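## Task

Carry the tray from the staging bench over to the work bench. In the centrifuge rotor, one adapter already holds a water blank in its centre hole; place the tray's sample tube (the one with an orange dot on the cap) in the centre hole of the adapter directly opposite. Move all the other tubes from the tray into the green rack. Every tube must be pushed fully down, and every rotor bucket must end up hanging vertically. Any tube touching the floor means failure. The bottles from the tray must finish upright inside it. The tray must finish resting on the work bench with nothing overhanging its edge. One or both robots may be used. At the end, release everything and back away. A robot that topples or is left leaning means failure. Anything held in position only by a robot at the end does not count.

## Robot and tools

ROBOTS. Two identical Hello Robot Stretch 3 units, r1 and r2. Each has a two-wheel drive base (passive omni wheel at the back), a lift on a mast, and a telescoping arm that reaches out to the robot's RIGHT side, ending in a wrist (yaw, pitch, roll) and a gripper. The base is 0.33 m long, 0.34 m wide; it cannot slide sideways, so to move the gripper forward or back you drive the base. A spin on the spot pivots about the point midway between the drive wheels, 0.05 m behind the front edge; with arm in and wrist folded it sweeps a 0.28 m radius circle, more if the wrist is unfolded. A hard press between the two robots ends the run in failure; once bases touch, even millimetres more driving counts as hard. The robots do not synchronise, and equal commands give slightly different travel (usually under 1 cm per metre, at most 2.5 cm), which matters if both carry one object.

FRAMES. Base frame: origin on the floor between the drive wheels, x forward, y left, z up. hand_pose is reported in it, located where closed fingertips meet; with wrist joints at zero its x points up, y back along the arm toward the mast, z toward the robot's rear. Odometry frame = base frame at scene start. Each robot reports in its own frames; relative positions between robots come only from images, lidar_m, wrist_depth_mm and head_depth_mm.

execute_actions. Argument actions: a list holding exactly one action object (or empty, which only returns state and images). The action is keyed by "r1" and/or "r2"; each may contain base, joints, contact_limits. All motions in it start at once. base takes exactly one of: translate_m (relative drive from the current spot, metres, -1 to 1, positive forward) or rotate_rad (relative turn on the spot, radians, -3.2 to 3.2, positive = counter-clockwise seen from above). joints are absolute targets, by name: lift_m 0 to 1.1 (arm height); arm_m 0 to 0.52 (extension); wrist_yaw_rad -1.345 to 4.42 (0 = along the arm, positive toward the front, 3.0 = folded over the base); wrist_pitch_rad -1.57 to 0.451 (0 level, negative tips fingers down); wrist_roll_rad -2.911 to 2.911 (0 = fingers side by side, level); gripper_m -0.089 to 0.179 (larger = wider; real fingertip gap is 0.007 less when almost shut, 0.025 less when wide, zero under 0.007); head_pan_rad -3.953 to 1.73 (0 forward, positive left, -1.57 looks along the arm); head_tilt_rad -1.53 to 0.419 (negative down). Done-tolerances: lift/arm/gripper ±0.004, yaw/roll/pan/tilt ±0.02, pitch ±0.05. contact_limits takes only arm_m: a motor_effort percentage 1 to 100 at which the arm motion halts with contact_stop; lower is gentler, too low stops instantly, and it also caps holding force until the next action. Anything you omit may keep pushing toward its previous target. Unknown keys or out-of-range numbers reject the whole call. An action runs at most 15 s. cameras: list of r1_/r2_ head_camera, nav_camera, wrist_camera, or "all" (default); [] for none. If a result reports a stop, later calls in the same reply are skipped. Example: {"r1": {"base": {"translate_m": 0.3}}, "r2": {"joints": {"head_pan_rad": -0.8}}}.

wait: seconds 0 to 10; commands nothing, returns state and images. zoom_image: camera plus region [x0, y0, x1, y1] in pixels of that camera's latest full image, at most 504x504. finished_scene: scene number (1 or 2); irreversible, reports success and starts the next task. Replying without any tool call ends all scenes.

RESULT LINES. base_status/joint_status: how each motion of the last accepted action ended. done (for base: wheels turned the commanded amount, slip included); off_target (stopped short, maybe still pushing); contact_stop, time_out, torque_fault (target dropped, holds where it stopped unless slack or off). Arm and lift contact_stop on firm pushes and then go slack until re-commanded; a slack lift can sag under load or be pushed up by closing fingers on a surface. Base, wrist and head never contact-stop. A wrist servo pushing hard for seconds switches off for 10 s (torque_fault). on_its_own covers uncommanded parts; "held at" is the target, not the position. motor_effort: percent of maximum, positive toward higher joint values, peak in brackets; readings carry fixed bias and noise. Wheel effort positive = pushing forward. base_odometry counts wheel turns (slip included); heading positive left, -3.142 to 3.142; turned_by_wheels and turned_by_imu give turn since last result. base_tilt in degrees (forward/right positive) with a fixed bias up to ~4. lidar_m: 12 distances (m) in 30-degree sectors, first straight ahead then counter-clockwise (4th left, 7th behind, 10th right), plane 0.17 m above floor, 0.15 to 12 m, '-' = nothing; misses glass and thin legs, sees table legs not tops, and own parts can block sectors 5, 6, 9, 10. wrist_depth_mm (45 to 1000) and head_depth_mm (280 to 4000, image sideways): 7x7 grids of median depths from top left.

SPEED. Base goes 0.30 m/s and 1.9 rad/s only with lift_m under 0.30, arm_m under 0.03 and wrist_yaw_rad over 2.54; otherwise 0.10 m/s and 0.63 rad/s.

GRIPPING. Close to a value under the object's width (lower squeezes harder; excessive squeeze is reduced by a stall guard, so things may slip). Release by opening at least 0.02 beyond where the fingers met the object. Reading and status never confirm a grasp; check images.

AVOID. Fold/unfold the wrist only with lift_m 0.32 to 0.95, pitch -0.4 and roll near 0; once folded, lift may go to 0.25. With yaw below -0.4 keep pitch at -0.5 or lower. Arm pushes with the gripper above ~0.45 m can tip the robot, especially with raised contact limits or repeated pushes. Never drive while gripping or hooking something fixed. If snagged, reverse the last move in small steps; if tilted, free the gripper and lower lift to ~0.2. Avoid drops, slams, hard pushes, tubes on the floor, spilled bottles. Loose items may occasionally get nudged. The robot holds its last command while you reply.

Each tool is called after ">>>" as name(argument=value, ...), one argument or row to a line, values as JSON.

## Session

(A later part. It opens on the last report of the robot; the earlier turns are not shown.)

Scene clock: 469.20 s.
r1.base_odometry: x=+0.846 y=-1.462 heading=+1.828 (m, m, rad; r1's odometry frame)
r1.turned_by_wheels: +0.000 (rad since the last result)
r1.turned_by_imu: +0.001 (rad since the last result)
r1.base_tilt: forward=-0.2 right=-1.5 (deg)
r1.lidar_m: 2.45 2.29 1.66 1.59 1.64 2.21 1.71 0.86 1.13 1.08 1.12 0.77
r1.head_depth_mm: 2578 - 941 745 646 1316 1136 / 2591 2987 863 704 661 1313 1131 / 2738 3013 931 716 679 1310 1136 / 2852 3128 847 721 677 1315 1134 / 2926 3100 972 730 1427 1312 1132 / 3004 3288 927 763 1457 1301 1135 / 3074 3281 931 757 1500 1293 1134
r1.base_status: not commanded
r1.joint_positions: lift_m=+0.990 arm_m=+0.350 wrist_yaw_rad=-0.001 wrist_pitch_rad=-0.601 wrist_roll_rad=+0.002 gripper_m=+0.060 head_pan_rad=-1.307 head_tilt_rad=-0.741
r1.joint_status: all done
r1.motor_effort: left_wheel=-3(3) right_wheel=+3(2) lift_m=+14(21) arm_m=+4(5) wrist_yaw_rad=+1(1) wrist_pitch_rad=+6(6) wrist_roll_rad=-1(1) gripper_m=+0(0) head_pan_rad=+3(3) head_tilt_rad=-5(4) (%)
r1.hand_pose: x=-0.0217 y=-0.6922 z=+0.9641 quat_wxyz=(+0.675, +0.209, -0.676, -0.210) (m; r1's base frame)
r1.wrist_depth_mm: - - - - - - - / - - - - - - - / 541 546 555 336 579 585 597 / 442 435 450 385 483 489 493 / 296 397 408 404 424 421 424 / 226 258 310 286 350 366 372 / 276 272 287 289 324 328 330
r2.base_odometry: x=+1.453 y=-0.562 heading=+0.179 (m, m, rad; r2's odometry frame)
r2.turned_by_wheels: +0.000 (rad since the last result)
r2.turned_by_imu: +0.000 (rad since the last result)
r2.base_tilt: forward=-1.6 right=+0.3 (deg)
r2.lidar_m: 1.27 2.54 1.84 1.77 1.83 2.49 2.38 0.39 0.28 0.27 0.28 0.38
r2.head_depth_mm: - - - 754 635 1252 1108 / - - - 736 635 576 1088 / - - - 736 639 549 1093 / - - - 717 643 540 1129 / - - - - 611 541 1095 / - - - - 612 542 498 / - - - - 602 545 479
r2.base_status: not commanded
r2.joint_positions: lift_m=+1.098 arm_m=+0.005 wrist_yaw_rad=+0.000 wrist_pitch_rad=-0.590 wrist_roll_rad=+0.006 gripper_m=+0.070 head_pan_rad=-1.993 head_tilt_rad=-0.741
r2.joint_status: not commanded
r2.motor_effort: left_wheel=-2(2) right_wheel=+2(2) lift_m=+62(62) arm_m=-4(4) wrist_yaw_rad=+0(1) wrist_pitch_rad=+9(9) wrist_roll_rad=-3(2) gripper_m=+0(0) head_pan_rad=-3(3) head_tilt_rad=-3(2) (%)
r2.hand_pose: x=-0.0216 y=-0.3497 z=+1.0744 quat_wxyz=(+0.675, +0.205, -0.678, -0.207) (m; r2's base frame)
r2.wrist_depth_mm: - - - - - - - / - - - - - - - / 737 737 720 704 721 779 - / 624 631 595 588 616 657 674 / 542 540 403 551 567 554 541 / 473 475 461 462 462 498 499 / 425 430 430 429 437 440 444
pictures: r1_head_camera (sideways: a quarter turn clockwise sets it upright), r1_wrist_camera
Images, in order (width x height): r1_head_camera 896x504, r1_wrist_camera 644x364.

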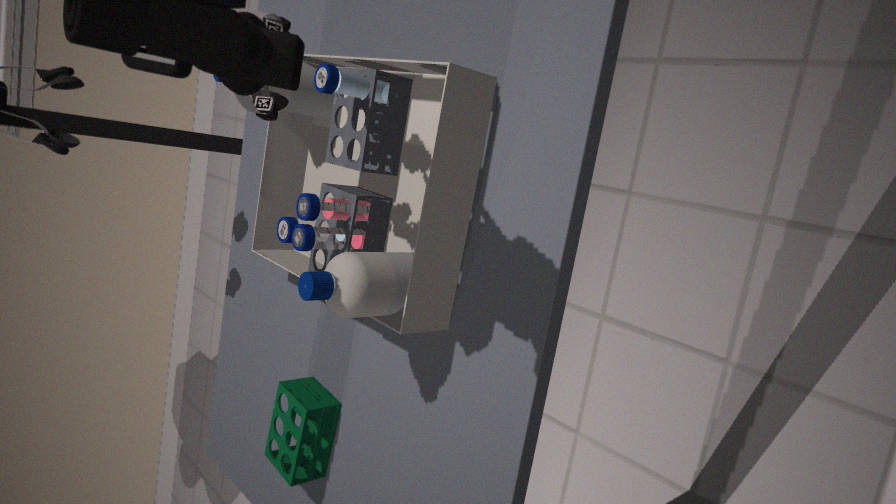

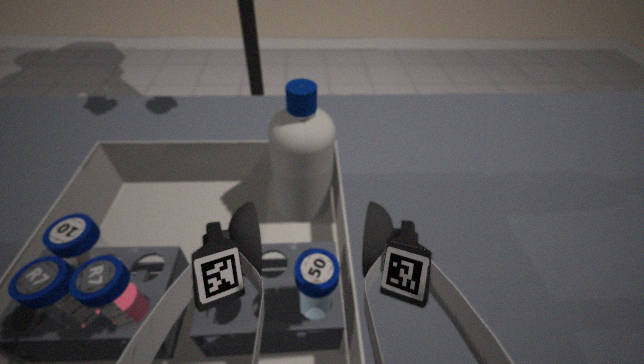

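>>> execute_actions(
  actions=[
    {"r1":{"joints":{"arm_m":0.372,"lift_m":0.95}}},
  ],
  cameras=["r1_wrist_camera"],
)

Scene clock: 480.13 s.
r1.base_odometry: x=+0.846 y=-1.462 heading=+1.828 (m, m, rad; r1's odometry frame)
r1.turned_by_wheels: +0.000 (rad since the last result)
r1.turned_by_imu: +0.001 (rad since the last result)
r1.base_tilt: forward=-0.2 right=-1.3 (deg)
r1.lidar_m: 2.45 2.30 1.65 1.58 1.64 2.21 1.71 0.86 1.13 1.08 1.12 0.77
r1.head_depth_mm: 2656 - 909 740 643 1310 1135 / 2568 2956 864 704 660 1302 1136 / 2815 3115 928 719 678 1309 1133 / 2816 3142 845 716 676 1298 1127 / 2921 3161 975 729 1419 1307 1135 / 2979 3199 928 758 1459 1305 1130 / 3073 3313 931 759 1493 1303 1130
r1.base_status: not commanded
r1.joint_positions: lift_m=+0.950 arm_m=+0.372 wrist_yaw_rad=-0.001 wrist_pitch_rad=-0.602 wrist_roll_rad=+0.002 gripper_m=+0.060 head_pan_rad=-1.307 head_tilt_rad=-0.741
r1.joint_status: all done
r1.motor_effort: left_wheel=-3(3) right_wheel=+3(2) lift_m=+14(15) arm_m=+4(3) wrist_yaw_rad=+1(0) wrist_pitch_rad=+6(6) wrist_roll_rad=-1(1) gripper_m=+0(1) head_pan_rad=+3(3) head_tilt_rad=-6(4) (%)
r1.hand_pose: x=-0.0217 y=-0.7142 z=+0.9241 quat_wxyz=(+0.675, +0.209, -0.676, -0.210) (m; r1's base frame)
r1.wrist_depth_mm: - - - - - - - / - - - 569 - - - / 470 387 393 292 508 519 524 / 346 400 406 336 423 428 439 / 264 349 362 357 373 369 375 / 183 256 254 216 308 324 326 / 212 222 239 235 284 288 291
r2.base_odometry: x=+1.453 y=-0.562 heading=+0.179 (m, m, rad; r2's odometry frame)
r2.turned_by_wheels: +0.000 (rad since the last result)
r2.turned_by_imu: +0.000 (rad since the last result)
r2.base_tilt: forward=-1.5 right=+0.3 (deg)
r2.lidar_m: 1.27 2.54 1.84 1.77 1.83 2.49 2.39 0.39 0.28 0.27 0.28 0.38
r2.head_depth_mm: - - - 753 633 1248 1104 / - - - 734 635 575 1092 / - - - 737 639 551 1091 / - - - 717 639 539 1138 / - - - - 612 541 1102 / - - - - 613 544 497 / - - - - 603 545 479
r2.base_status: not commanded
r2.joint_positions: lift_m=+1.098 arm_m=+0.005 wrist_yaw_rad=+0.000 wrist_pitch_rad=-0.590 wrist_roll_rad=+0.006 gripper_m=+0.070 head_pan_rad=-1.993 head_tilt_rad=-0.741
r2.joint_status: not commanded
r2.motor_effort: left_wheel=-2(2) right_wheel=+2(2) lift_m=+63(63) arm_m=-4(4) wrist_yaw_rad=-1(0) wrist_pitch_rad=+10(9) wrist_roll_rad=-3(2) gripper_m=+1(0) head_pan_rad=-3(3) head_tilt_rad=-3(3) (%)
r2.hand_pose: x=-0.0216 y=-0.3497 z=+1.0744 quat_wxyz=(+0.675, +0.205, -0.678, -0.207) (m; r2's base frame)
r2.wrist_depth_mm: - - - - - - - / - - - - - - - / 723 735 715 711 731 781 - / 617 627 593 589 618 655 672 / 534 544 407 552 565 552 542 / 474 477 461 465 468 499 501 / 422 431 431 433 442 442 439
pictures: r1_wrist_camera
Images, in order (width x height): r1_wrist_camera 644x364.

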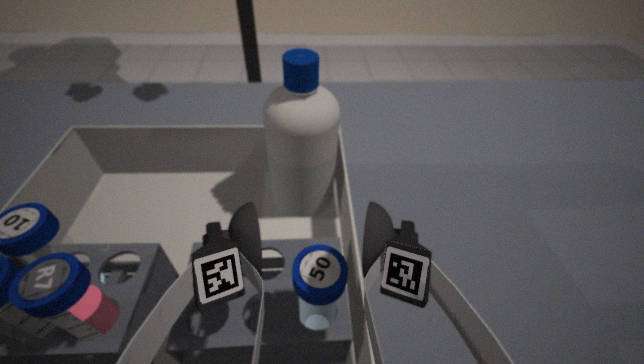

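>>> execute_actions(
  actions=[
    {"r1":{"joints":{"lift_m":0.925}}},
  ],
  cameras=["r1_wrist_camera","r1_head_camera"],
)

Scene clock: 485.50 s.
r1.base_odometry: x=+0.846 y=-1.462 heading=+1.828 (m, m, rad; r1's odometry frame)
r1.turned_by_wheels: +0.000 (rad since the last result)
r1.turned_by_imu: +0.001 (rad since the last result)
r1.base_tilt: forward=-0.3 right=-1.4 (deg)
r1.lidar_m: 2.44 2.29 1.65 1.59 1.64 2.22 1.71 0.86 1.13 1.08 1.12 0.77
r1.head_depth_mm: 2671 2853 908 741 644 1317 1138 / 2584 2996 859 703 660 1313 1136 / 2804 3050 931 718 678 1301 1138 / 2854 3158 847 717 678 1308 1136 / 2946 3155 970 733 1431 1311 1132 / 3026 3328 926 759 1473 1306 1129 / 3080 3272 932 760 1498 1294 1134
r1.base_status: not commanded
r1.joint_positions: lift_m=+0.925 arm_m=+0.372 wrist_yaw_rad=-0.001 wrist_pitch_rad=-0.602 wrist_roll_rad=+0.002 gripper_m=+0.060 head_pan_rad=-1.307 head_tilt_rad=-0.741
r1.joint_status: all done
r1.motor_effort: left_wheel=-3(3) right_wheel=+3(3) lift_m=+14(16) arm_m=+4(3) wrist_yaw_rad=+2(0) wrist_pitch_rad=+6(6) wrist_roll_rad=-2(2) gripper_m=+0(1) head_pan_rad=+3(3) head_tilt_rad=-5(5) (%)
r1.hand_pose: x=-0.0217 y=-0.7142 z=+0.8991 quat_wxyz=(+0.675, +0.209, -0.676, -0.210) (m; r1's base frame)
r1.wrist_depth_mm: - - - - - - - / 540 536 552 269 576 591 600 / 352 365 368 292 468 473 478 / 337 368 373 336 389 396 398 / 246 312 328 232 342 336 344 / 187 230 247 212 281 296 300 / 199 218 221 226 259 263 267
r2.base_odometry: x=+1.453 y=-0.562 heading=+0.179 (m, m, rad; r2's odometry frame)
r2.turned_by_wheels: +0.000 (rad since the last result)
r2.turned_by_imu: +0.000 (rad since the last result)
r2.base_tilt: forward=-1.5 right=+0.3 (deg)
r2.lidar_m: 1.27 2.53 1.84 1.77 1.83 2.49 2.39 0.39 0.28 0.27 0.28 0.38
r2.head_depth_mm: - - - 755 633 1250 1102 / - - - 735 634 576 1092 / - - - 736 639 551 1094 / - - - 720 641 540 1135 / - - - - 611 542 1093 / - - - - 612 542 497 / - - - - 603 544 479
r2.base_status: not commanded
r2.joint_positions: lift_m=+1.098 arm_m=+0.005 wrist_yaw_rad=+0.000 wrist_pitch_rad=-0.590 wrist_roll_rad=+0.006 gripper_m=+0.070 head_pan_rad=-1.993 head_tilt_rad=-0.741
r2.joint_status: not commanded
r2.motor_effort: left_wheel=-2(2) right_wheel=+2(2) lift_m=+62(62) arm_m=-4(4) wrist_yaw_rad=+0(1) wrist_pitch_rad=+10(9) wrist_roll_rad=-3(2) gripper_m=+1(1) head_pan_rad=-3(3) head_tilt_rad=-3(3) (%)
r2.hand_pose: x=-0.0216 y=-0.3497 z=+1.0744 quat_wxyz=(+0.675, +0.205, -0.678, -0.207) (m; r2's base frame)
r2.wrist_depth_mm: - - - - - - - / - - - - - - - / 746 740 713 703 724 780 - / 607 627 589 592 607 663 676 / 534 539 410 548 569 551 546 / 475 476 460 466 467 501 502 / 423 426 432 432 444 443 444
pictures: r1_head_camera (sideways: a quarter turn clockwise sets it upright), r1_wrist_camera
Images, in order (width x height): r1_head_camera 896x504, r1_wrist_camera 644x364.

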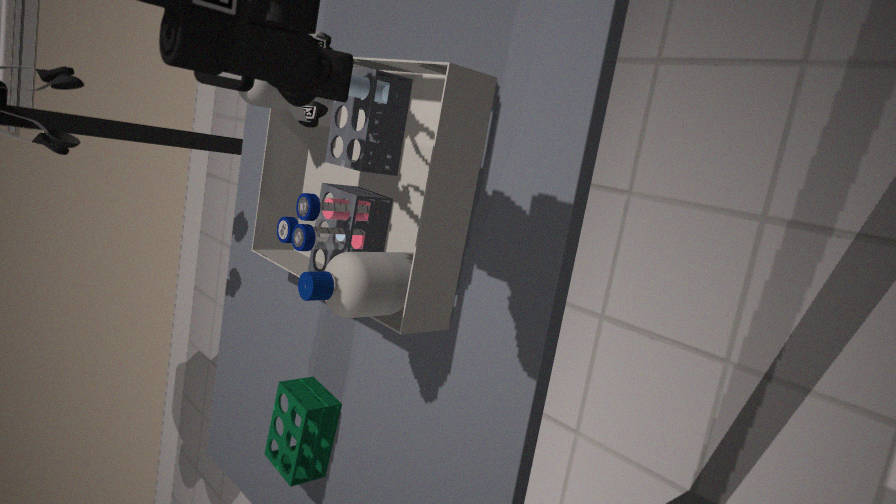

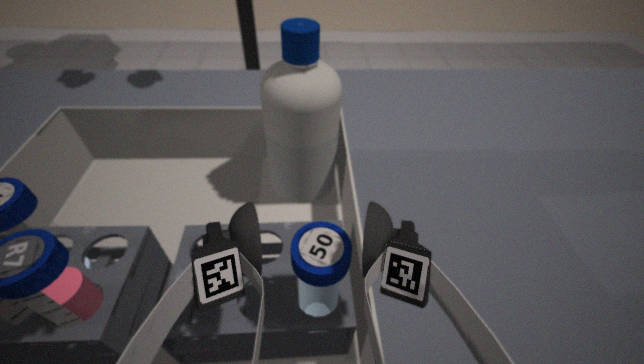

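>>> execute_actions(
  actions=[
    {"r1":{"joints":{"lift_m":0.905,"arm_m":0.388}}},
  ],
  cameras=["r1_wrist_camera"],
)

Scene clock: 495.10 s.
r1.base_odometry: x=+0.846 y=-1.462 heading=+1.828 (m, m, rad; r1's odometry frame)
r1.turned_by_wheels: +0.000 (rad since the last result)
r1.turned_by_imu: +0.001 (rad since the last result)
r1.base_tilt: forward=-0.3 right=-1.4 (deg)
r1.lidar_m: 2.44 2.29 1.65 1.59 1.63 2.22 1.71 0.87 1.13 1.08 1.12 0.77
r1.head_depth_mm: 2646 2884 906 741 644 1317 1143 / 2596 2974 868 706 660 1301 1137 / 2755 3031 931 721 678 1312 1137 / 2806 3114 845 719 677 1305 1127 / 2943 3202 972 732 1423 1305 1128 / 3005 3262 933 757 1469 1305 1132 / 3067 3281 935 759 1488 1295 1136
r1.base_status: not commanded
r1.joint_positions: lift_m=+0.905 arm_m=+0.388 wrist_yaw_rad=-0.001 wrist_pitch_rad=-0.602 wrist_roll_rad=+0.002 gripper_m=+0.060 head_pan_rad=-1.307 head_tilt_rad=-0.741
r1.joint_status: all done
r1.motor_effort: left_wheel=-3(3) right_wheel=+3(2) lift_m=+14(11) arm_m=+4(4) wrist_yaw_rad=+0(1) wrist_pitch_rad=+6(6) wrist_roll_rad=-1(1) gripper_m=+1(0) head_pan_rad=+2(2) head_tilt_rad=-4(6) (%)
r1.hand_pose: x=-0.0217 y=-0.7302 z=+0.8791 quat_wxyz=(+0.675, +0.209, -0.676, -0.210) (m; r1's base frame)
r1.wrist_depth_mm: - - - - - - - / 496 503 494 239 538 544 556 / 324 345 349 269 427 436 447 / 319 341 346 305 357 363 368 / 285 288 305 228 316 315 316 / 196 207 223 150 258 274 276 / 175 206 184 184 241 244 246
r2.base_odometry: x=+1.453 y=-0.562 heading=+0.179 (m, m, rad; r2's odometry frame)
r2.turned_by_wheels: +0.000 (rad since the last result)
r2.turned_by_imu: +0.000 (rad since the last result)
r2.base_tilt: forward=-1.4 right=+0.3 (deg)
r2.lidar_m: 1.27 2.54 1.84 1.77 1.84 2.48 2.39 0.38 0.28 0.27 0.28 0.38
r2.head_depth_mm: - - - 753 633 1248 1105 / - - - 736 636 575 1089 / - - - 735 639 550 1089 / - - - 718 641 539 1136 / - - - - 613 542 1094 / - - - - 613 544 498 / - - - - 603 544 479
r2.base_status: not commanded
r2.joint_positions: lift_m=+1.098 arm_m=+0.005 wrist_yaw_rad=+0.000 wrist_pitch_rad=-0.590 wrist_roll_rad=+0.006 gripper_m=+0.070 head_pan_rad=-1.993 head_tilt_rad=-0.741
r2.joint_status: not commanded
r2.motor_effort: left_wheel=-2(2) right_wheel=+2(2) lift_m=+63(63) arm_m=-4(4) wrist_yaw_rad=-1(0) wrist_pitch_rad=+9(9) wrist_roll_rad=-2(2) gripper_m=+0(0) head_pan_rad=-3(3) head_tilt_rad=-3(3) (%)
r2.hand_pose: x=-0.0216 y=-0.3497 z=+1.0744 quat_wxyz=(+0.675, +0.205, -0.678, -0.207) (m; r2's base frame)
r2.wrist_depth_mm: - - - - - - - / - - - - - - - / 727 751 726 705 724 798 - / 623 629 587 585 612 662 657 / 534 539 406 546 576 553 540 / 475 474 458 472 467 496 496 / 421 430 431 430 440 439 446
pictures: r1_wrist_camera
Images, in order (width x height): r1_wrist_camera 644x364.

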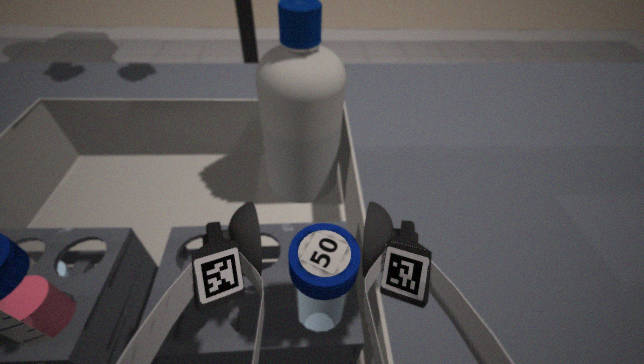

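>>> execute_actions(
  actions=[
    {"r1":{"joints":{"lift_m":0.91,"arm_m":0.358}}},
  ],
  cameras=["r1_wrist_camera"],
)

Scene clock: 500.00 s.
r1.base_odometry: x=+0.846 y=-1.462 heading=+1.828 (m, m, rad; r1's odometry frame)
r1.turned_by_wheels: +0.000 (rad since the last result)
r1.turned_by_imu: +0.001 (rad since the last result)
r1.base_tilt: forward=-0.2 right=-1.5 (deg)
r1.lidar_m: 2.44 2.30 1.66 1.59 1.63 2.21 1.70 0.87 1.13 1.08 1.12 0.76
r1.head_depth_mm: 2619 2924 - 743 645 1314 1139 / 2561 2956 894 705 661 1313 1143 / 2786 3036 934 719 676 1311 1138 / 2839 3144 846 717 679 1304 1139 / 2889 3139 968 730 1419 1310 1131 / 2964 3227 930 759 1468 1308 1137 / 3102 3294 930 754 1500 1304 1136
r1.base_status: not commanded
r1.joint_positions: lift_m=+0.910 arm_m=+0.358 wrist_yaw_rad=-0.001 wrist_pitch_rad=-0.602 wrist_roll_rad=+0.002 gripper_m=+0.060 head_pan_rad=-1.307 head_tilt_rad=-0.741
r1.joint_status: all done
r1.motor_effort: left_wheel=-3(3) right_wheel=+3(2) lift_m=+22(21) arm_m=-3(3) wrist_yaw_rad=+1(1) wrist_pitch_rad=+6(6) wrist_roll_rad=-1(1) gripper_m=+0(1) head_pan_rad=+2(3) head_tilt_rad=-5(5) (%)
r1.hand_pose: x=-0.0217 y=-0.7010 z=+0.8836 quat_wxyz=(+0.675, +0.209, -0.676, -0.210) (m; r1's base frame)
r1.wrist_depth_mm: - - - - - - - / 501 506 523 269 543 555 563 / 340 381 384 304 435 441 456 / 317 350 352 332 366 370 374 / 191 243 274 175 323 319 320 / 192 217 248 210 264 280 282 / 226 229 234 235 245 249 251
r2.base_odometry: x=+1.453 y=-0.562 heading=+0.179 (m, m, rad; r2's odometry frame)
r2.turned_by_wheels: +0.000 (rad since the last result)
r2.turned_by_imu: +0.000 (rad since the last result)
r2.base_tilt: forward=-1.4 right=+0.2 (deg)
r2.lidar_m: 1.27 2.54 1.84 1.77 1.83 2.48 2.40 0.38 0.28 0.27 0.28 0.38
r2.head_depth_mm: - - - 754 633 1246 1103 / - - - 736 636 575 1091 / - - - 734 640 551 1091 / - - - 718 641 538 1135 / - - - - 611 541 1099 / - - - - 612 543 497 / - - - - 603 544 479
r2.base_status: not commanded
r2.joint_positions: lift_m=+1.098 arm_m=+0.005 wrist_yaw_rad=+0.000 wrist_pitch_rad=-0.590 wrist_roll_rad=+0.006 gripper_m=+0.070 head_pan_rad=-1.993 head_tilt_rad=-0.741
r2.joint_status: not commanded
r2.motor_effort: left_wheel=-2(2) right_wheel=+2(2) lift_m=+63(62) arm_m=-4(4) wrist_yaw_rad=+0(1) wrist_pitch_rad=+10(9) wrist_roll_rad=-3(2) gripper_m=+0(0) head_pan_rad=-3(3) head_tilt_rad=-3(3) (%)
r2.hand_pose: x=-0.0216 y=-0.3497 z=+1.0744 quat_wxyz=(+0.675, +0.205, -0.678, -0.207) (m; r2's base frame)
r2.wrist_depth_mm: - - - - - - - / - - - - - - - / 730 729 731 713 723 785 - / 627 632 589 588 616 654 663 / 538 545 408 549 574 551 536 / 474 476 459 464 469 501 508 / 424 428 427 433 441 439 445
pictures: r1_wrist_camera
Images, in order (width x height): r1_wrist_camera 644x364.

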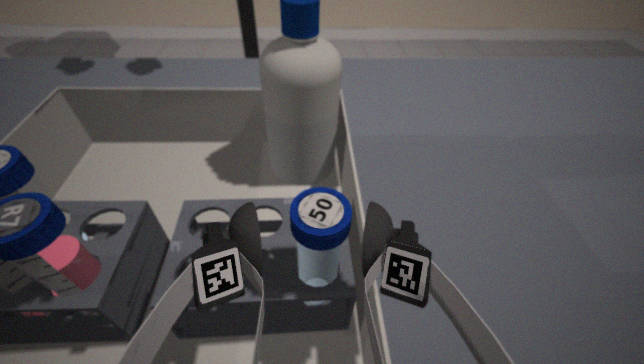

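>>> execute_actions(
  actions=[
    {"r1":{"joints":{"arm_m":0.364}}},
  ],
  cameras=[],
)

>>> execute_actions(
  actions=[
    {"r1":{"joints":{"gripper_m":0.015}}},
  ],
  cameras=["r1_wrist_camera"],
)

>>> execute_actions(
  actions=[
    {"r1":{"joints":{"lift_m":1.09}}},
  ],
  cameras=["r1_wrist_camera","r1_head_camera"],
)

Scene clock: 508.27 s.
r1.base_odometry: x=+0.846 y=-1.462 heading=+1.828 (m, m, rad; r1's odometry frame)
r1.turned_by_wheels: +0.000 (rad since the last result)
r1.turned_by_imu: +0.001 (rad since the last result)
r1.base_tilt: forward=-0.3 right=-1.3 (deg)
r1.lidar_m: 2.45 2.28 1.66 1.58 1.64 2.22 1.71 0.86 1.13 1.08 1.12 0.76
r1.head_depth_mm: 2650 2899 873 744 646 1307 1141 / 2568 2955 890 706 662 1312 1137 / 2830 3036 935 718 677 1311 1142 / 2801 3125 847 718 678 1307 1137 / 2910 3149 970 729 1435 1305 1135 / 2990 3318 927 757 1457 1299 1131 / 3076 3314 925 758 1496 1308 1132
r1.base_status: not commanded
r1.joint_positions: lift_m=+0.910 arm_m=+0.364 wrist_yaw_rad=-0.001 wrist_pitch_rad=-0.602 wrist_roll_rad=+0.002 gripper_m=+0.060 head_pan_rad=-1.307 head_tilt_rad=-0.741
r1.joint_status: all done
r1.motor_effort: left_wheel=-3(3) right_wheel=+2(3) lift_m=+22(22) arm_m=+4(4) wrist_yaw_rad=+1(1) wrist_pitch_rad=+6(6) wrist_roll_rad=-1(1) gripper_m=+0(0) head_pan_rad=+2(2) head_tilt_rad=-5(5) (%)
r1.hand_pose: x=-0.0217 y=-0.7062 z=+0.8836 quat_wxyz=(+0.675, +0.209, -0.676, -0.210) (m; r1's base frame)
r1.wrist_depth_mm: - - - - - - - / 502 512 517 262 539 557 565 / 335 375 379 300 438 443 451 / 326 347 352 332 365 371 377 / 205 243 245 170 324 318 323 / 190 218 199 201 263 279 283 / 212 227 229 231 244 248 251
r2.base_odometry: x=+1.453 y=-0.562 heading=+0.179 (m, m, rad; r2's odometry frame)
r2.turned_by_wheels: +0.000 (rad since the last result)
r2.turned_by_imu: +0.000 (rad since the last result)
r2.base_tilt: forward=-1.5 right=+0.2 (deg)
r2.lidar_m: 1.27 2.53 1.84 1.77 1.83 2.50 2.40 0.38 0.28 0.27 0.28 0.38
r2.head_depth_mm: - - - 754 632 1252 1104 / - - - 736 638 575 1092 / - - - 736 638 550 1089 / - - - 718 640 540 1137 / - - - - 610 542 1096 / - - - - 611 542 497 / - - - - 604 545 479
r2.base_status: not commanded
r2.joint_positions: lift_m=+1.098 arm_m=+0.005 wrist_yaw_rad=+0.000 wrist_pitch_rad=-0.590 wrist_roll_rad=+0.006 gripper_m=+0.070 head_pan_rad=-1.993 head_tilt_rad=-0.741
r2.joint_status: not commanded
r2.motor_effort: left_wheel=-2(2) right_wheel=+2(2) lift_m=+62(63) arm_m=-4(4) wrist_yaw_rad=+0(0) wrist_pitch_rad=+9(9) wrist_roll_rad=-3(3) gripper_m=+0(0) head_pan_rad=-3(3) head_tilt_rad=-3(2) (%)
r2.hand_pose: x=-0.0216 y=-0.3497 z=+1.0744 quat_wxyz=(+0.675, +0.205, -0.678, -0.207) (m; r2's base frame)
r2.wrist_depth_mm: - - - - - - - / - - - - - - - / 742 744 723 705 727 779 - / 619 616 590 592 608 661 664 / 541 547 409 557 564 550 544 / 478 479 462 463 467 499 499 / 426 432 431 433 440 440 444
pictures: none
No camera images: the call's "cameras" was empty. Leave "cameras" out to get every camera's image.

Scene clock: 509.20 s.
r1.base_odometry: x=+0.846 y=-1.462 heading=+1.828 (m, m, rad; r1's odometry frame)
r1.turned_by_wheels: +0.000 (rad since the last result)
r1.turned_by_imu: +0.000 (rad since the last result)
r1.base_tilt: forward=-0.1 right=-1.3 (deg)
r1.lidar_m: 2.44 2.30 1.65 1.58 1.64 2.22 1.71 0.86 1.13 1.08 1.12 0.77
r1.head_depth_mm: 2654 2851 875 744 645 1315 1142 / 2609 2970 892 705 662 1310 1140 / 2787 3040 934 719 676 1307 1136 / 2851 3130 856 717 679 1308 1135 / 2901 3205 963 730 1427 1303 1130 / 3003 3241 928 757 1472 1295 1131 / 3121 3293 935 757 1497 1304 1129
r1.base_status: not commanded
r1.joint_positions: lift_m=+0.910 arm_m=+0.364 wrist_yaw_rad=-0.001 wrist_pitch_rad=-0.602 wrist_roll_rad=+0.002 gripper_m=+0.015 head_pan_rad=-1.307 head_tilt_rad=-0.741
r1.joint_status: all done
r1.motor_effort: left_wheel=-4(4) right_wheel=+4(4) lift_m=+22(22) arm_m=+4(4) wrist_yaw_rad=+1(1) wrist_pitch_rad=+6(6) wrist_roll_rad=-1(1) gripper_m=-5(79) head_pan_rad=+2(3) head_tilt_rad=-5(5) (%)
r1.hand_pose: x=-0.0218 y=-0.7062 z=+0.8836 quat_wxyz=(+0.675, +0.209, -0.676, -0.211) (m; r1's base frame)
r1.wrist_depth_mm: - - - - - - - / 503 514 516 264 544 555 570 / 338 375 376 299 437 447 449 / 326 348 350 333 366 371 377 / 205 242 245 165 316 318 322 / 189 213 228 200 277 280 281 / 212 225 230 231 241 249 251
r2.base_odometry: x=+1.453 y=-0.562 heading=+0.179 (m, m, rad; r2's odometry frame)
r2.turned_by_wheels: +0.000 (rad since the last result)
r2.turned_by_imu: +0.000 (rad since the last result)
r2.base_tilt: forward=-1.5 right=+0.2 (deg)
r2.lidar_m: 1.27 2.54 1.83 1.77 1.83 2.48 2.39 0.38 0.28 0.27 0.28 0.38
r2.head_depth_mm: - - - 754 633 1247 1108 / - - - 735 636 576 1092 / - - - 736 639 551 1091 / - - - 719 641 539 1136 / - - - - 611 542 1095 / - - - - 613 543 497 / - - - - 602 546 480
r2.base_status: not commanded
r2.joint_positions: lift_m=+1.098 arm_m=+0.005 wrist_yaw_rad=+0.000 wrist_pitch_rad=-0.590 wrist_roll_rad=+0.006 gripper_m=+0.070 head_pan_rad=-1.993 head_tilt_rad=-0.741
r2.joint_status: not commanded
r2.motor_effort: left_wheel=-3(2) right_wheel=+2(2) lift_m=+62(62) arm_m=-4(4) wrist_yaw_rad=+0(1) wrist_pitch_rad=+9(9) wrist_roll_rad=-2(3) gripper_m=+0(0) head_pan_rad=-3(3) head_tilt_rad=-3(3) (%)
r2.hand_pose: x=-0.0216 y=-0.3497 z=+1.0744 quat_wxyz=(+0.675, +0.205, -0.678, -0.207) (m; r2's base frame)
r2.wrist_depth_mm: - - - - - - - / - - - - - - - / 733 739 712 709 718 776 - / 617 624 593 596 611 656 678 / 534 547 404 551 570 549 537 / 471 479 457 465 464 503 503 / 423 428 432 430 440 438 448
pictures: r1_wrist_camera
Images, in order (width x height): r1_wrist_camera 644x364.

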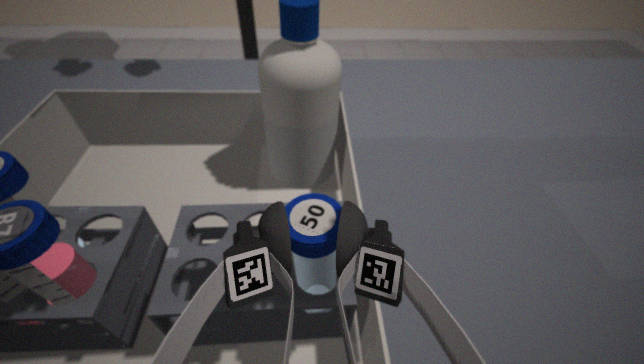

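Scene clock: 511.67 s.
r1.base_odometry: x=+0.846 y=-1.462 heading=+1.828 (m, m, rad; r1's odometry frame)
r1.turned_by_wheels: +0.000 (rad since the last result)
r1.turned_by_imu: +0.001 (rad since the last result)
r1.base_tilt: forward=-0.2 right=-1.4 (deg)
r1.lidar_m: 2.45 2.30 1.65 1.59 1.64 2.21 1.71 0.86 1.13 1.08 1.12 0.77
r1.head_depth_mm: 2621 2891 943 742 643 1313 1144 / 2614 2965 856 702 661 1310 1135 / 2781 3097 934 719 678 1306 1137 / 2888 3095 857 714 677 1310 1139 / 2888 3141 969 729 1425 1297 1135 / 2989 3238 930 757 1476 1308 1139 / 3104 3282 928 759 1499 1309 1140
r1.base_status: not commanded
r1.joint_positions: lift_m=+1.090 arm_m=+0.364 wrist_yaw_rad=-0.001 wrist_pitch_rad=-0.606 wrist_roll_rad=+0.002 gripper_m=+0.015 head_pan_rad=-1.307 head_tilt_rad=-0.741
r1.joint_status: all done
r1.motor_effort: left_wheel=-3(4) right_wheel=+3(4) lift_m=+22(23) arm_m=+3(4) wrist_yaw_rad=+1(1) wrist_pitch_rad=+8(9) wrist_roll_rad=-2(1) gripper_m=-5(6) head_pan_rad=+2(2) head_tilt_rad=-4(5) (%)
r1.hand_pose: x=-0.0218 y=-0.7055 z=+1.0626 quat_wxyz=(+0.674, +0.211, -0.676, -0.212) (m; r1's base frame)
r1.wrist_depth_mm: - - - - - - - / - - - - - - - / - - - - - - - / 586 595 605 497 623 633 640 / 510 495 506 165 539 542 551 / 452 430 450 299 469 475 480 / 388 296 373 395 417 420 429
r2.base_odometry: x=+1.453 y=-0.562 heading=+0.179 (m, m, rad; r2's odometry frame)
r2.turned_by_wheels: +0.000 (rad since the last result)
r2.turned_by_imu: +0.000 (rad since the last result)
r2.base_tilt: forward=-1.5 right=+0.2 (deg)
r2.lidar_m: 1.27 2.53 1.84 1.77 1.82 2.49 2.39 0.38 0.28 0.27 0.28 0.38
r2.head_depth_mm: - - - 755 634 1250 1107 / - - - 736 637 575 1090 / - - - 735 639 551 1091 / - - - 718 642 539 1136 / - - - - 612 542 1095 / - - - - 614 543 498 / - - - - 604 545 480
r2.base_status: not commanded
r2.joint_positions: lift_m=+1.098 arm_m=+0.005 wrist_yaw_rad=+0.000 wrist_pitch_rad=-0.590 wrist_roll_rad=+0.006 gripper_m=+0.070 head_pan_rad=-1.993 head_tilt_rad=-0.741
r2.joint_status: not commanded
r2.motor_effort: left_wheel=-2(2) right_wheel=+2(2) lift_m=+62(62) arm_m=-4(4) wrist_yaw_rad=+0(0) wrist_pitch_rad=+9(9) wrist_roll_rad=-2(3) gripper_m=+0(1) head_pan_rad=-3(4) head_tilt_rad=-3(3) (%)
r2.hand_pose: x=-0.0216 y=-0.3497 z=+1.0744 quat_wxyz=(+0.675, +0.205, -0.678, -0.207) (m; r2's base frame)
r2.wrist_depth_mm: - - - - - - - / - - - - - - - / 740 734 739 710 712 793 - / 624 625 591 595 613 661 675 / 534 546 409 557 565 552 534 / 470 483 460 468 467 496 496 / 422 428 431 438 443 441 446
pictures: r1_head_camera (sideways: a quarter turn clockwise sets it upright), r1_wrist_camera
Images, in order (width x height): r1_head_camera 896x504, r1_wrist_camera 644x364.

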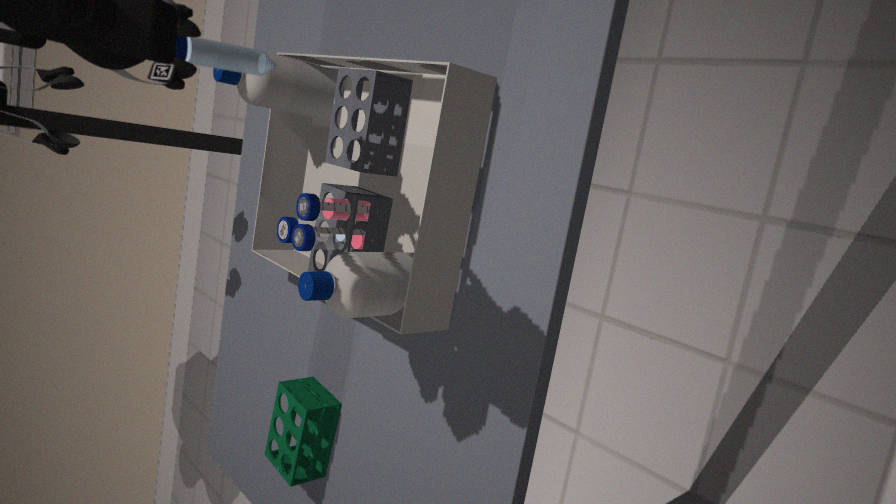

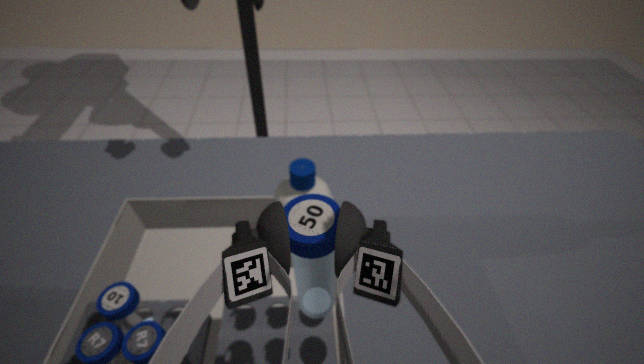

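>>> execute_actions(
  actions=[
    {"r1":{"base":{"translate_m":0.42},"joints":{"lift_m":1.1,"head_pan_rad":-1.55}}},
  ],
  cameras=["r1_wrist_camera","r1_head_camera"],
)

Scene clock: 523.13 s.
r1.base_odometry: x=+0.739 y=-1.056 heading=+1.827 (m, m, rad; r1's odometry frame)
r1.turned_by_wheels: +0.000 (rad since the last result)
r1.turned_by_imu: +0.001 (rad since the last result)
r1.base_tilt: forward=-0.2 right=-1.4 (deg)
r1.lidar_m: 2.04 2.31 1.66 1.59 1.65 2.22 1.68 1.24 1.12 1.07 0.48 2.26
r1.head_depth_mm: 2756 3067 787 695 681 1302 1135 / 2819 3007 931 741 678 1313 1138 / - 3040 968 762 679 1311 1133 / 2732 3035 938 762 677 1310 1131 / 2776 3031 931 760 675 1306 1131 / 2763 3063 967 758 678 1062 1126 / 2757 3039 2392 756 675 1271 1132
r1.base_status: done
r1.joint_positions: lift_m=+1.100 arm_m=+0.364 wrist_yaw_rad=-0.001 wrist_pitch_rad=-0.606 wrist_roll_rad=+0.002 gripper_m=+0.015 head_pan_rad=-1.543 head_tilt_rad=-0.741
r1.joint_status: all done
r1.motor_effort: left_wheel=-3(3) right_wheel=+2(6) lift_m=+22(24) arm_m=+3(3) wrist_yaw_rad=+1(1) wrist_pitch_rad=+9(8) wrist_roll_rad=-1(1) gripper_m=-6(5) head_pan_rad=-2(17) head_tilt_rad=-5(4) (%)
r1.hand_pose: x=-0.0218 y=-0.7054 z=+1.0726 quat_wxyz=(+0.674, +0.211, -0.675, -0.212) (m; r1's base frame)
r1.wrist_depth_mm: - - - - - - - / - - - - - - - / - - - - - - - / - 652 614 636 638 652 454 / - 529 536 165 531 537 478 / - 468 436 305 467 431 458 / - 415 401 420 418 361 380
r2.base_odometry: x=+1.453 y=-0.562 heading=+0.179 (m, m, rad; r2's odometry frame)
r2.turned_by_wheels: +0.000 (rad since the last result)
r2.turned_by_imu: +0.000 (rad since the last result)
r2.base_tilt: forward=-1.5 right=+0.3 (deg)
r2.lidar_m: 1.27 2.53 1.84 1.77 1.83 2.49 2.39 0.39 0.28 0.27 0.28 0.38
r2.head_depth_mm: - - - 753 633 1250 1106 / - - - 734 635 576 1089 / - - - 736 638 550 1094 / - - - 718 642 539 1134 / - - - - 612 541 1098 / - - - - 613 544 497 / - - - - 601 544 478
r2.base_status: not commanded
r2.joint_positions: lift_m=+1.098 arm_m=+0.005 wrist_yaw_rad=+0.000 wrist_pitch_rad=-0.590 wrist_roll_rad=+0.006 gripper_m=+0.070 head_pan_rad=-1.993 head_tilt_rad=-0.741
r2.joint_status: not commanded
r2.motor_effort: left_wheel=-2(2) right_wheel=+2(2) lift_m=+62(62) arm_m=-4(4) wrist_yaw_rad=+1(0) wrist_pitch_rad=+9(9) wrist_roll_rad=-2(3) gripper_m=+0(1) head_pan_rad=-3(3) head_tilt_rad=-3(3) (%)
r2.hand_pose: x=-0.0216 y=-0.3497 z=+1.0744 quat_wxyz=(+0.675, +0.205, -0.678, -0.207) (m; r2's base frame)
r2.wrist_depth_mm: - - - - - - 419 / - - - - - - - / 723 747 718 702 721 788 - / 621 624 595 596 610 657 662 / 548 546 404 553 567 547 544 / 472 478 459 462 467 503 497 / 425 425 432 431 442 446 442
pictures: r1_head_camera (sideways: a quarter turn clockwise sets it upright), r1_wrist_camera
Images, in order (width x height): r1_head_camera 896x504, r1_wrist_camera 644x364.

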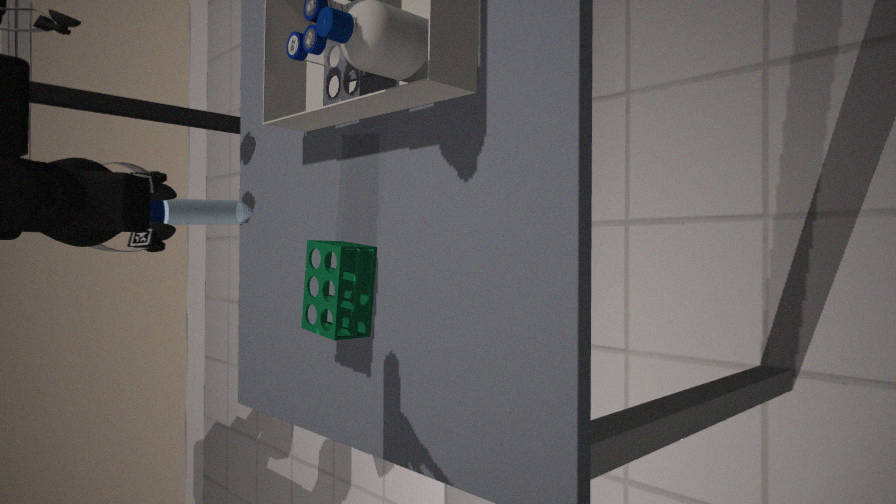

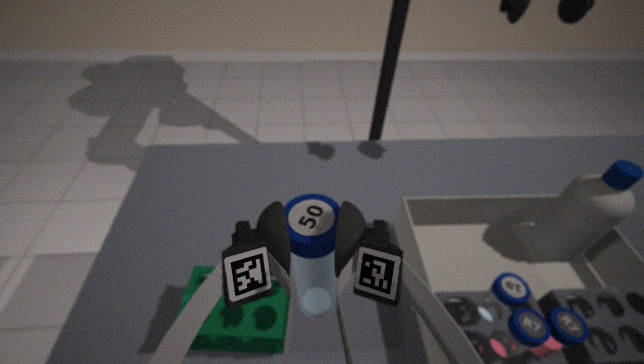

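>>> execute_actions(
  actions=[
    {"r1":{"base":{"translate_m":0.056},"joints":{"arm_m":0.5,"lift_m":1.02}}},
  ],
  cameras=["r1_wrist_camera","r1_head_camera"],
)

Scene clock: 541.23 s.
r1.base_odometry: x=+0.725 y=-1.002 heading=+1.827 (m, m, rad; r1's odometry frame)
r1.turned_by_wheels: +0.000 (rad since the last result)
r1.turned_by_imu: +0.001 (rad since the last result)
r1.base_tilt: forward=-0.3 right=-1.5 (deg)
r1.lidar_m: 1.97 2.31 1.66 1.59 1.65 2.22 1.68 1.29 1.12 1.07 0.46 2.20
r1.head_depth_mm: - 3059 948 713 681 1306 1142 / 2775 3031 945 765 679 1297 1131 / - 3013 980 760 678 1303 1137 / 2762 3011 868 760 675 1311 1137 / 2777 3020 968 762 677 1307 1135 / 2764 3046 1049 757 675 1225 1135 / 2733 2985 2383 1867 1464 1298 1138
r1.base_status: done
r1.joint_positions: lift_m=+1.020 arm_m=+0.500 wrist_yaw_rad=-0.001 wrist_pitch_rad=-0.607 wrist_roll_rad=+0.002 gripper_m=+0.015 head_pan_rad=-1.543 head_tilt_rad=-0.741
r1.joint_status: all done
r1.motor_effort: left_wheel=-2(5) right_wheel=+2(7) lift_m=+14(20) arm_m=+3(6) wrist_yaw_rad=+1(2) wrist_pitch_rad=+9(8) wrist_roll_rad=-1(1) gripper_m=-5(5) head_pan_rad=-3(3) head_tilt_rad=-5(6) (%)
r1.hand_pose: x=-0.0217 y=-0.8414 z=+0.9931 quat_wxyz=(+0.674, +0.211, -0.675, -0.212) (m; r1's base frame)
r1.wrist_depth_mm: - - - - - - - / - - - - - - - / - - - - - - - / - 520 501 514 520 527 533 / - 433 444 165 445 451 461 / - 381 383 293 397 385 398 / - 341 343 343 347 339 356
r2.base_odometry: x=+1.453 y=-0.562 heading=+0.179 (m, m, rad; r2's odometry frame)
r2.turned_by_wheels: +0.000 (rad since the last result)
r2.turned_by_imu: +0.000 (rad since the last result)
r2.base_tilt: forward=-1.5 right=+0.3 (deg)
r2.lidar_m: 1.27 2.54 1.84 1.76 1.83 2.48 2.39 0.38 0.28 0.27 0.28 0.38
r2.head_depth_mm: - - - 753 633 1252 1109 / - - - 735 635 576 1094 / - - - 736 637 551 1092 / - - - 716 640 539 1139 / - - - - 610 542 1093 / - - - - 613 543 498 / - - - - 602 545 479
r2.base_status: not commanded
r2.joint_positions: lift_m=+1.098 arm_m=+0.005 wrist_yaw_rad=+0.000 wrist_pitch_rad=-0.590 wrist_roll_rad=+0.006 gripper_m=+0.070 head_pan_rad=-1.993 head_tilt_rad=-0.741
r2.joint_status: not commanded
r2.motor_effort: left_wheel=-2(2) right_wheel=+2(2) lift_m=+62(62) arm_m=-4(4) wrist_yaw_rad=+0(0) wrist_pitch_rad=+9(9) wrist_roll_rad=-3(2) gripper_m=+0(0) head_pan_rad=-3(3) head_tilt_rad=-3(2) (%)
r2.hand_pose: x=-0.0216 y=-0.3497 z=+1.0744 quat_wxyz=(+0.675, +0.205, -0.678, -0.207) (m; r2's base frame)
r2.wrist_depth_mm: - - - - - - 436 / - - - - - - - / 737 749 721 708 723 800 759 / 629 633 590 592 623 657 633 / 532 546 408 548 570 549 541 / 477 474 454 468 465 502 500 / 426 428 434 440 439 440 447
pictures: r1_head_camera (sideways: a quarter turn clockwise sets it upright), r1_wrist_camera
Images, in order (width x height): r1_head_camera 896x504, r1_wrist_camera 644x364.

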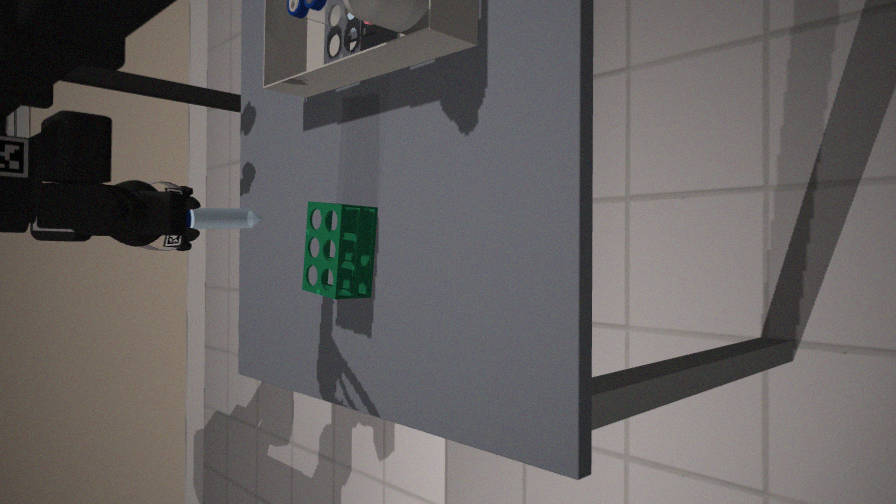

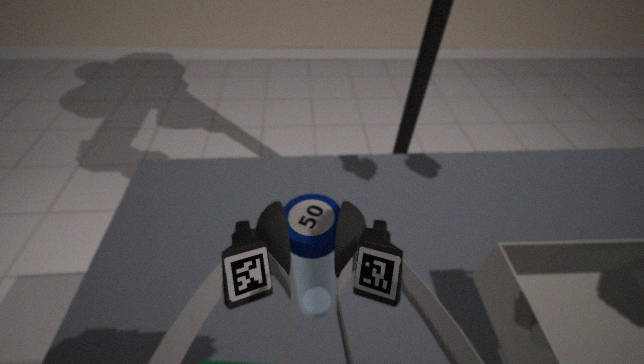

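>>> execute_actions(
  actions=[
    {"r1":{"joints":{"lift_m":0.975}}},
  ],
  cameras=["r1_wrist_camera","r1_head_camera"],
)

>>> zoom_image(
  camera="r1_head_camera",
  region=[220,170,400,310],
)

Scene clock: 550.37 s.
r1.base_odometry: x=+0.725 y=-1.002 heading=+1.827 (m, m, rad; r1's odometry frame)
r1.turned_by_wheels: +0.000 (rad since the last result)
r1.turned_by_imu: +0.001 (rad since the last result)
r1.base_tilt: forward=-0.2 right=-1.4 (deg)
r1.lidar_m: 1.97 2.31 1.67 1.59 1.64 2.22 1.68 1.29 1.12 1.07 0.46 2.20
r1.head_depth_mm: 2660 - 951 716 679 1305 1143 / 2609 2977 947 765 679 1312 1137 / - 3058 975 761 679 1312 1137 / 2727 2983 866 759 676 1303 1136 / 2759 3100 967 759 676 1303 1135 / 2744 3026 1052 760 678 1231 1139 / 2764 3028 2409 1884 1461 1304 1129
r1.base_status: not commanded
r1.joint_positions: lift_m=+0.975 arm_m=+0.500 wrist_yaw_rad=-0.001 wrist_pitch_rad=-0.607 wrist_roll_rad=+0.002 gripper_m=+0.015 head_pan_rad=-1.543 head_tilt_rad=-0.741
r1.joint_status: all done
r1.motor_effort: left_wheel=-3(2) right_wheel=+2(3) lift_m=+14(12) arm_m=+3(4) wrist_yaw_rad=+1(2) wrist_pitch_rad=+8(9) wrist_roll_rad=-1(1) gripper_m=-5(6) head_pan_rad=-4(3) head_tilt_rad=-5(5) (%)
r1.hand_pose: x=-0.0217 y=-0.8414 z=+0.9481 quat_wxyz=(+0.674, +0.211, -0.675, -0.212) (m; r1's base frame)
r1.wrist_depth_mm: - - - - - - - / - - - - - - - / - - - - - - 564 / - 440 444 453 456 462 474 / - 376 388 164 393 376 357 / - 333 332 272 346 331 352 / 297 299 300 304 305 303 297
r2.base_odometry: x=+1.453 y=-0.562 heading=+0.179 (m, m, rad; r2's odometry frame)
r2.turned_by_wheels: +0.000 (rad since the last result)
r2.turned_by_imu: +0.000 (rad since the last result)
r2.base_tilt: forward=-1.4 right=+0.3 (deg)
r2.lidar_m: 1.27 2.54 1.84 1.77 1.83 2.48 2.39 0.39 0.28 0.27 0.28 0.38
r2.head_depth_mm: - - - 755 634 1255 1106 / - - - 736 637 576 1088 / - - - 738 638 551 1088 / - - - 720 640 539 1139 / - - - - 611 541 1095 / - - - - 611 543 497 / - - - - 602 545 479
r2.base_status: not commanded
r2.joint_positions: lift_m=+1.098 arm_m=+0.005 wrist_yaw_rad=+0.000 wrist_pitch_rad=-0.590 wrist_roll_rad=+0.006 gripper_m=+0.070 head_pan_rad=-1.993 head_tilt_rad=-0.741
r2.joint_status: not commanded
r2.motor_effort: left_wheel=-2(2) right_wheel=+2(2) lift_m=+62(62) arm_m=-4(4) wrist_yaw_rad=+0(0) wrist_pitch_rad=+9(10) wrist_roll_rad=-3(3) gripper_m=+1(0) head_pan_rad=-4(3) head_tilt_rad=-3(3) (%)
r2.hand_pose: x=-0.0216 y=-0.3497 z=+1.0744 quat_wxyz=(+0.675, +0.205, -0.678, -0.207) (m; r2's base frame)
r2.wrist_depth_mm: - - - - - - 431 / - - - - - - 433 / 726 733 726 712 721 786 792 / 622 628 586 583 624 666 430 / 536 547 406 546 568 548 536 / 470 474 454 471 468 500 502 / 426 428 430 435 436 443 442
pictures: r1_head_camera (sideways: a quarter turn clockwise sets it upright), r1_wrist_camera
Images, in order (width x height): r1_head_camera 896x504, r1_wrist_camera 644x364.

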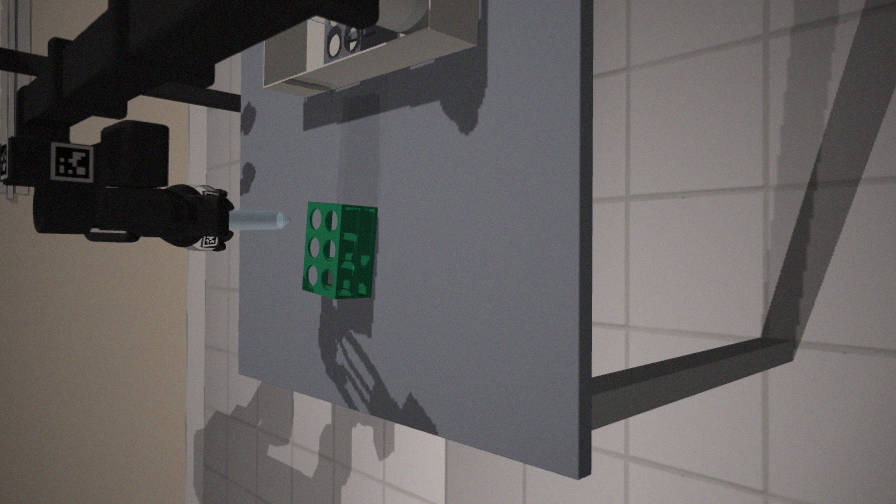

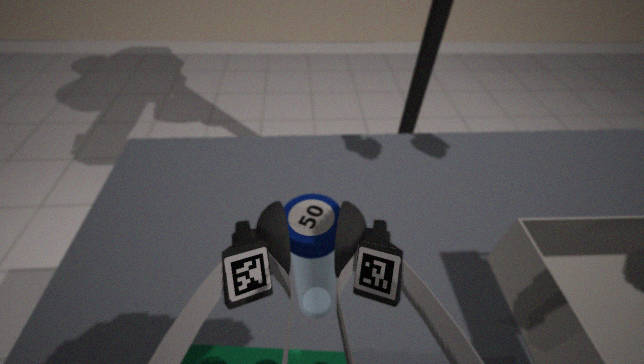

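Region (220, 170, 400, 310) of r1_head_camera's 896x504 image, scaled by 2.800, with more detail than that image has.

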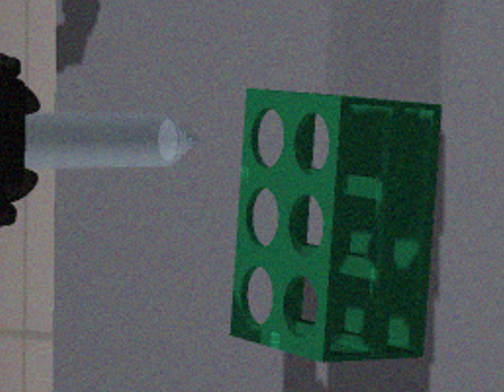

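>>> execute_actions(
  actions=[
    {"r1":{"joints":{"arm_m":0.468,"lift_m":0.972}}},
  ],
  cameras=["r1_wrist_camera","r1_head_camera"],
)

>>> zoom_image(
  camera="r1_head_camera",
  region=[220,170,400,310],
)

Scene clock: 559.17 s.
r1.base_odometry: x=+0.725 y=-1.002 heading=+1.827 (m, m, rad; r1's odometry frame)
r1.turned_by_wheels: +0.000 (rad since the last result)
r1.turned_by_imu: +0.001 (rad since the last result)
r1.base_tilt: forward=-0.3 right=-1.4 (deg)
r1.lidar_m: 1.98 2.31 1.67 1.59 1.65 2.22 1.68 1.29 1.12 1.07 0.46 2.20
r1.head_depth_mm: 2628 - 908 714 681 1318 1139 / 2647 2281 952 763 681 1321 1137 / - 3077 976 762 676 1311 1140 / 2708 3024 867 763 677 1310 1138 / 2749 3046 970 757 675 1308 1136 / 2774 3025 1049 758 675 1224 1130 / 2766 3056 2401 1873 1469 1293 1131
r1.base_status: not commanded
r1.joint_positions: lift_m=+0.972 arm_m=+0.468 wrist_yaw_rad=-0.001 wrist_pitch_rad=-0.607 wrist_roll_rad=+0.002 gripper_m=+0.015 head_pan_rad=-1.543 head_tilt_rad=-0.741
r1.joint_status: all done
r1.motor_effort: left_wheel=-2(2) right_wheel=+2(2) lift_m=+14(15) arm_m=-3(4) wrist_yaw_rad=+1(1) wrist_pitch_rad=+9(9) wrist_roll_rad=-2(1) gripper_m=-5(6) head_pan_rad=-2(2) head_tilt_rad=-4(4) (%)
r1.hand_pose: x=-0.0217 y=-0.8101 z=+0.9451 quat_wxyz=(+0.674, +0.211, -0.675, -0.212) (m; r1's base frame)
r1.wrist_depth_mm: - - - - - - - / - - - - - - - / - - 522 532 538 550 554 / - 433 438 445 447 462 462 / - 379 384 165 391 360 385 / 346 332 328 239 341 329 346 / 295 296 265 266 305 302 268
r2.base_odometry: x=+1.453 y=-0.562 heading=+0.179 (m, m, rad; r2's odometry frame)
r2.turned_by_wheels: +0.000 (rad since the last result)
r2.turned_by_imu: +0.000 (rad since the last result)
r2.base_tilt: forward=-1.5 right=+0.3 (deg)
r2.lidar_m: 1.27 2.53 1.83 1.76 1.82 2.49 2.39 0.39 0.28 0.27 0.28 0.38
r2.head_depth_mm: - - - 753 633 1248 1106 / - - - 736 636 575 1087 / - - - 736 638 551 1092 / - - - 718 641 539 1133 / - - - - 610 542 1096 / - - - - 614 543 497 / - - - - 603 546 479
r2.base_status: not commanded
r2.joint_positions: lift_m=+1.098 arm_m=+0.005 wrist_yaw_rad=+0.000 wrist_pitch_rad=-0.590 wrist_roll_rad=+0.006 gripper_m=+0.070 head_pan_rad=-1.993 head_tilt_rad=-0.741
r2.joint_status: not commanded
r2.motor_effort: left_wheel=-2(2) right_wheel=+2(2) lift_m=+62(62) arm_m=-4(4) wrist_yaw_rad=+1(1) wrist_pitch_rad=+9(9) wrist_roll_rad=-3(3) gripper_m=+1(0) head_pan_rad=-3(3) head_tilt_rad=-4(4) (%)
r2.hand_pose: x=-0.0216 y=-0.3497 z=+1.0744 quat_wxyz=(+0.675, +0.205, -0.678, -0.207) (m; r2's base frame)
r2.wrist_depth_mm: - - - - - - 445 / - - - - - - 456 / 736 750 716 696 725 781 451 / 625 618 593 584 613 663 543 / 536 543 406 551 569 553 537 / 472 478 461 464 465 497 496 / 425 427 434 435 435 445 442
pictures: r1_head_camera (sideways: a quarter turn clockwise sets it upright), r1_wrist_camera
Images, in order (width x height): r1_head_camera 896x504, r1_wrist_camera 644x364.

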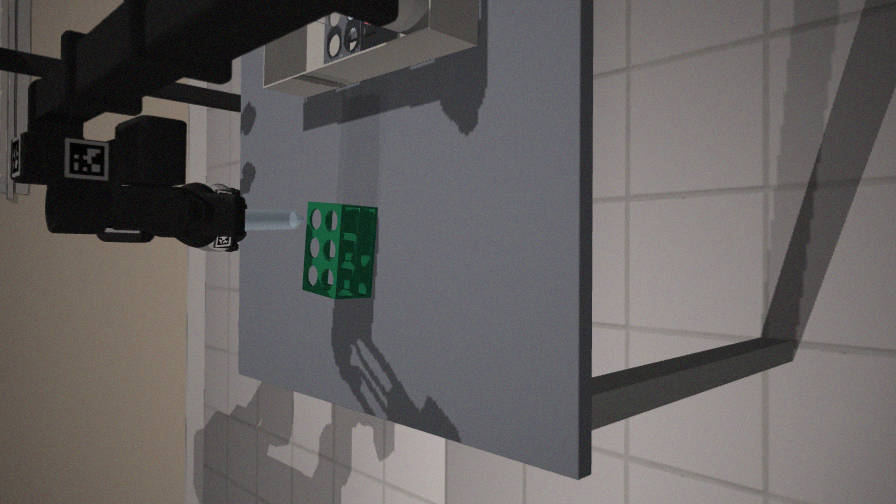

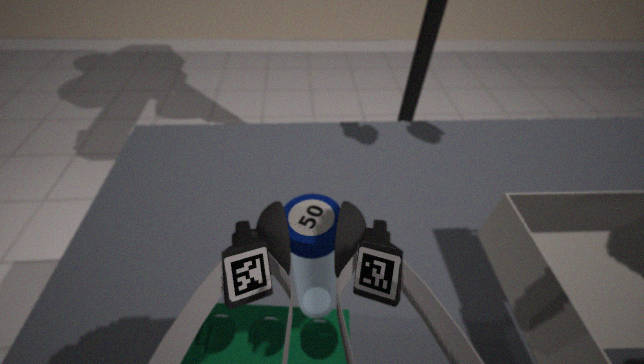

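Region (220, 170, 400, 310) of r1_head_camera's 896x504 image, scaled by 2.800, with more detail than that image has.

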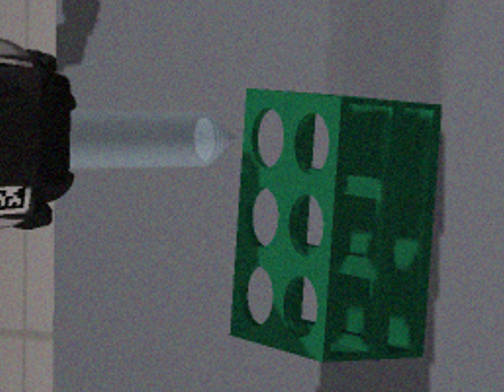

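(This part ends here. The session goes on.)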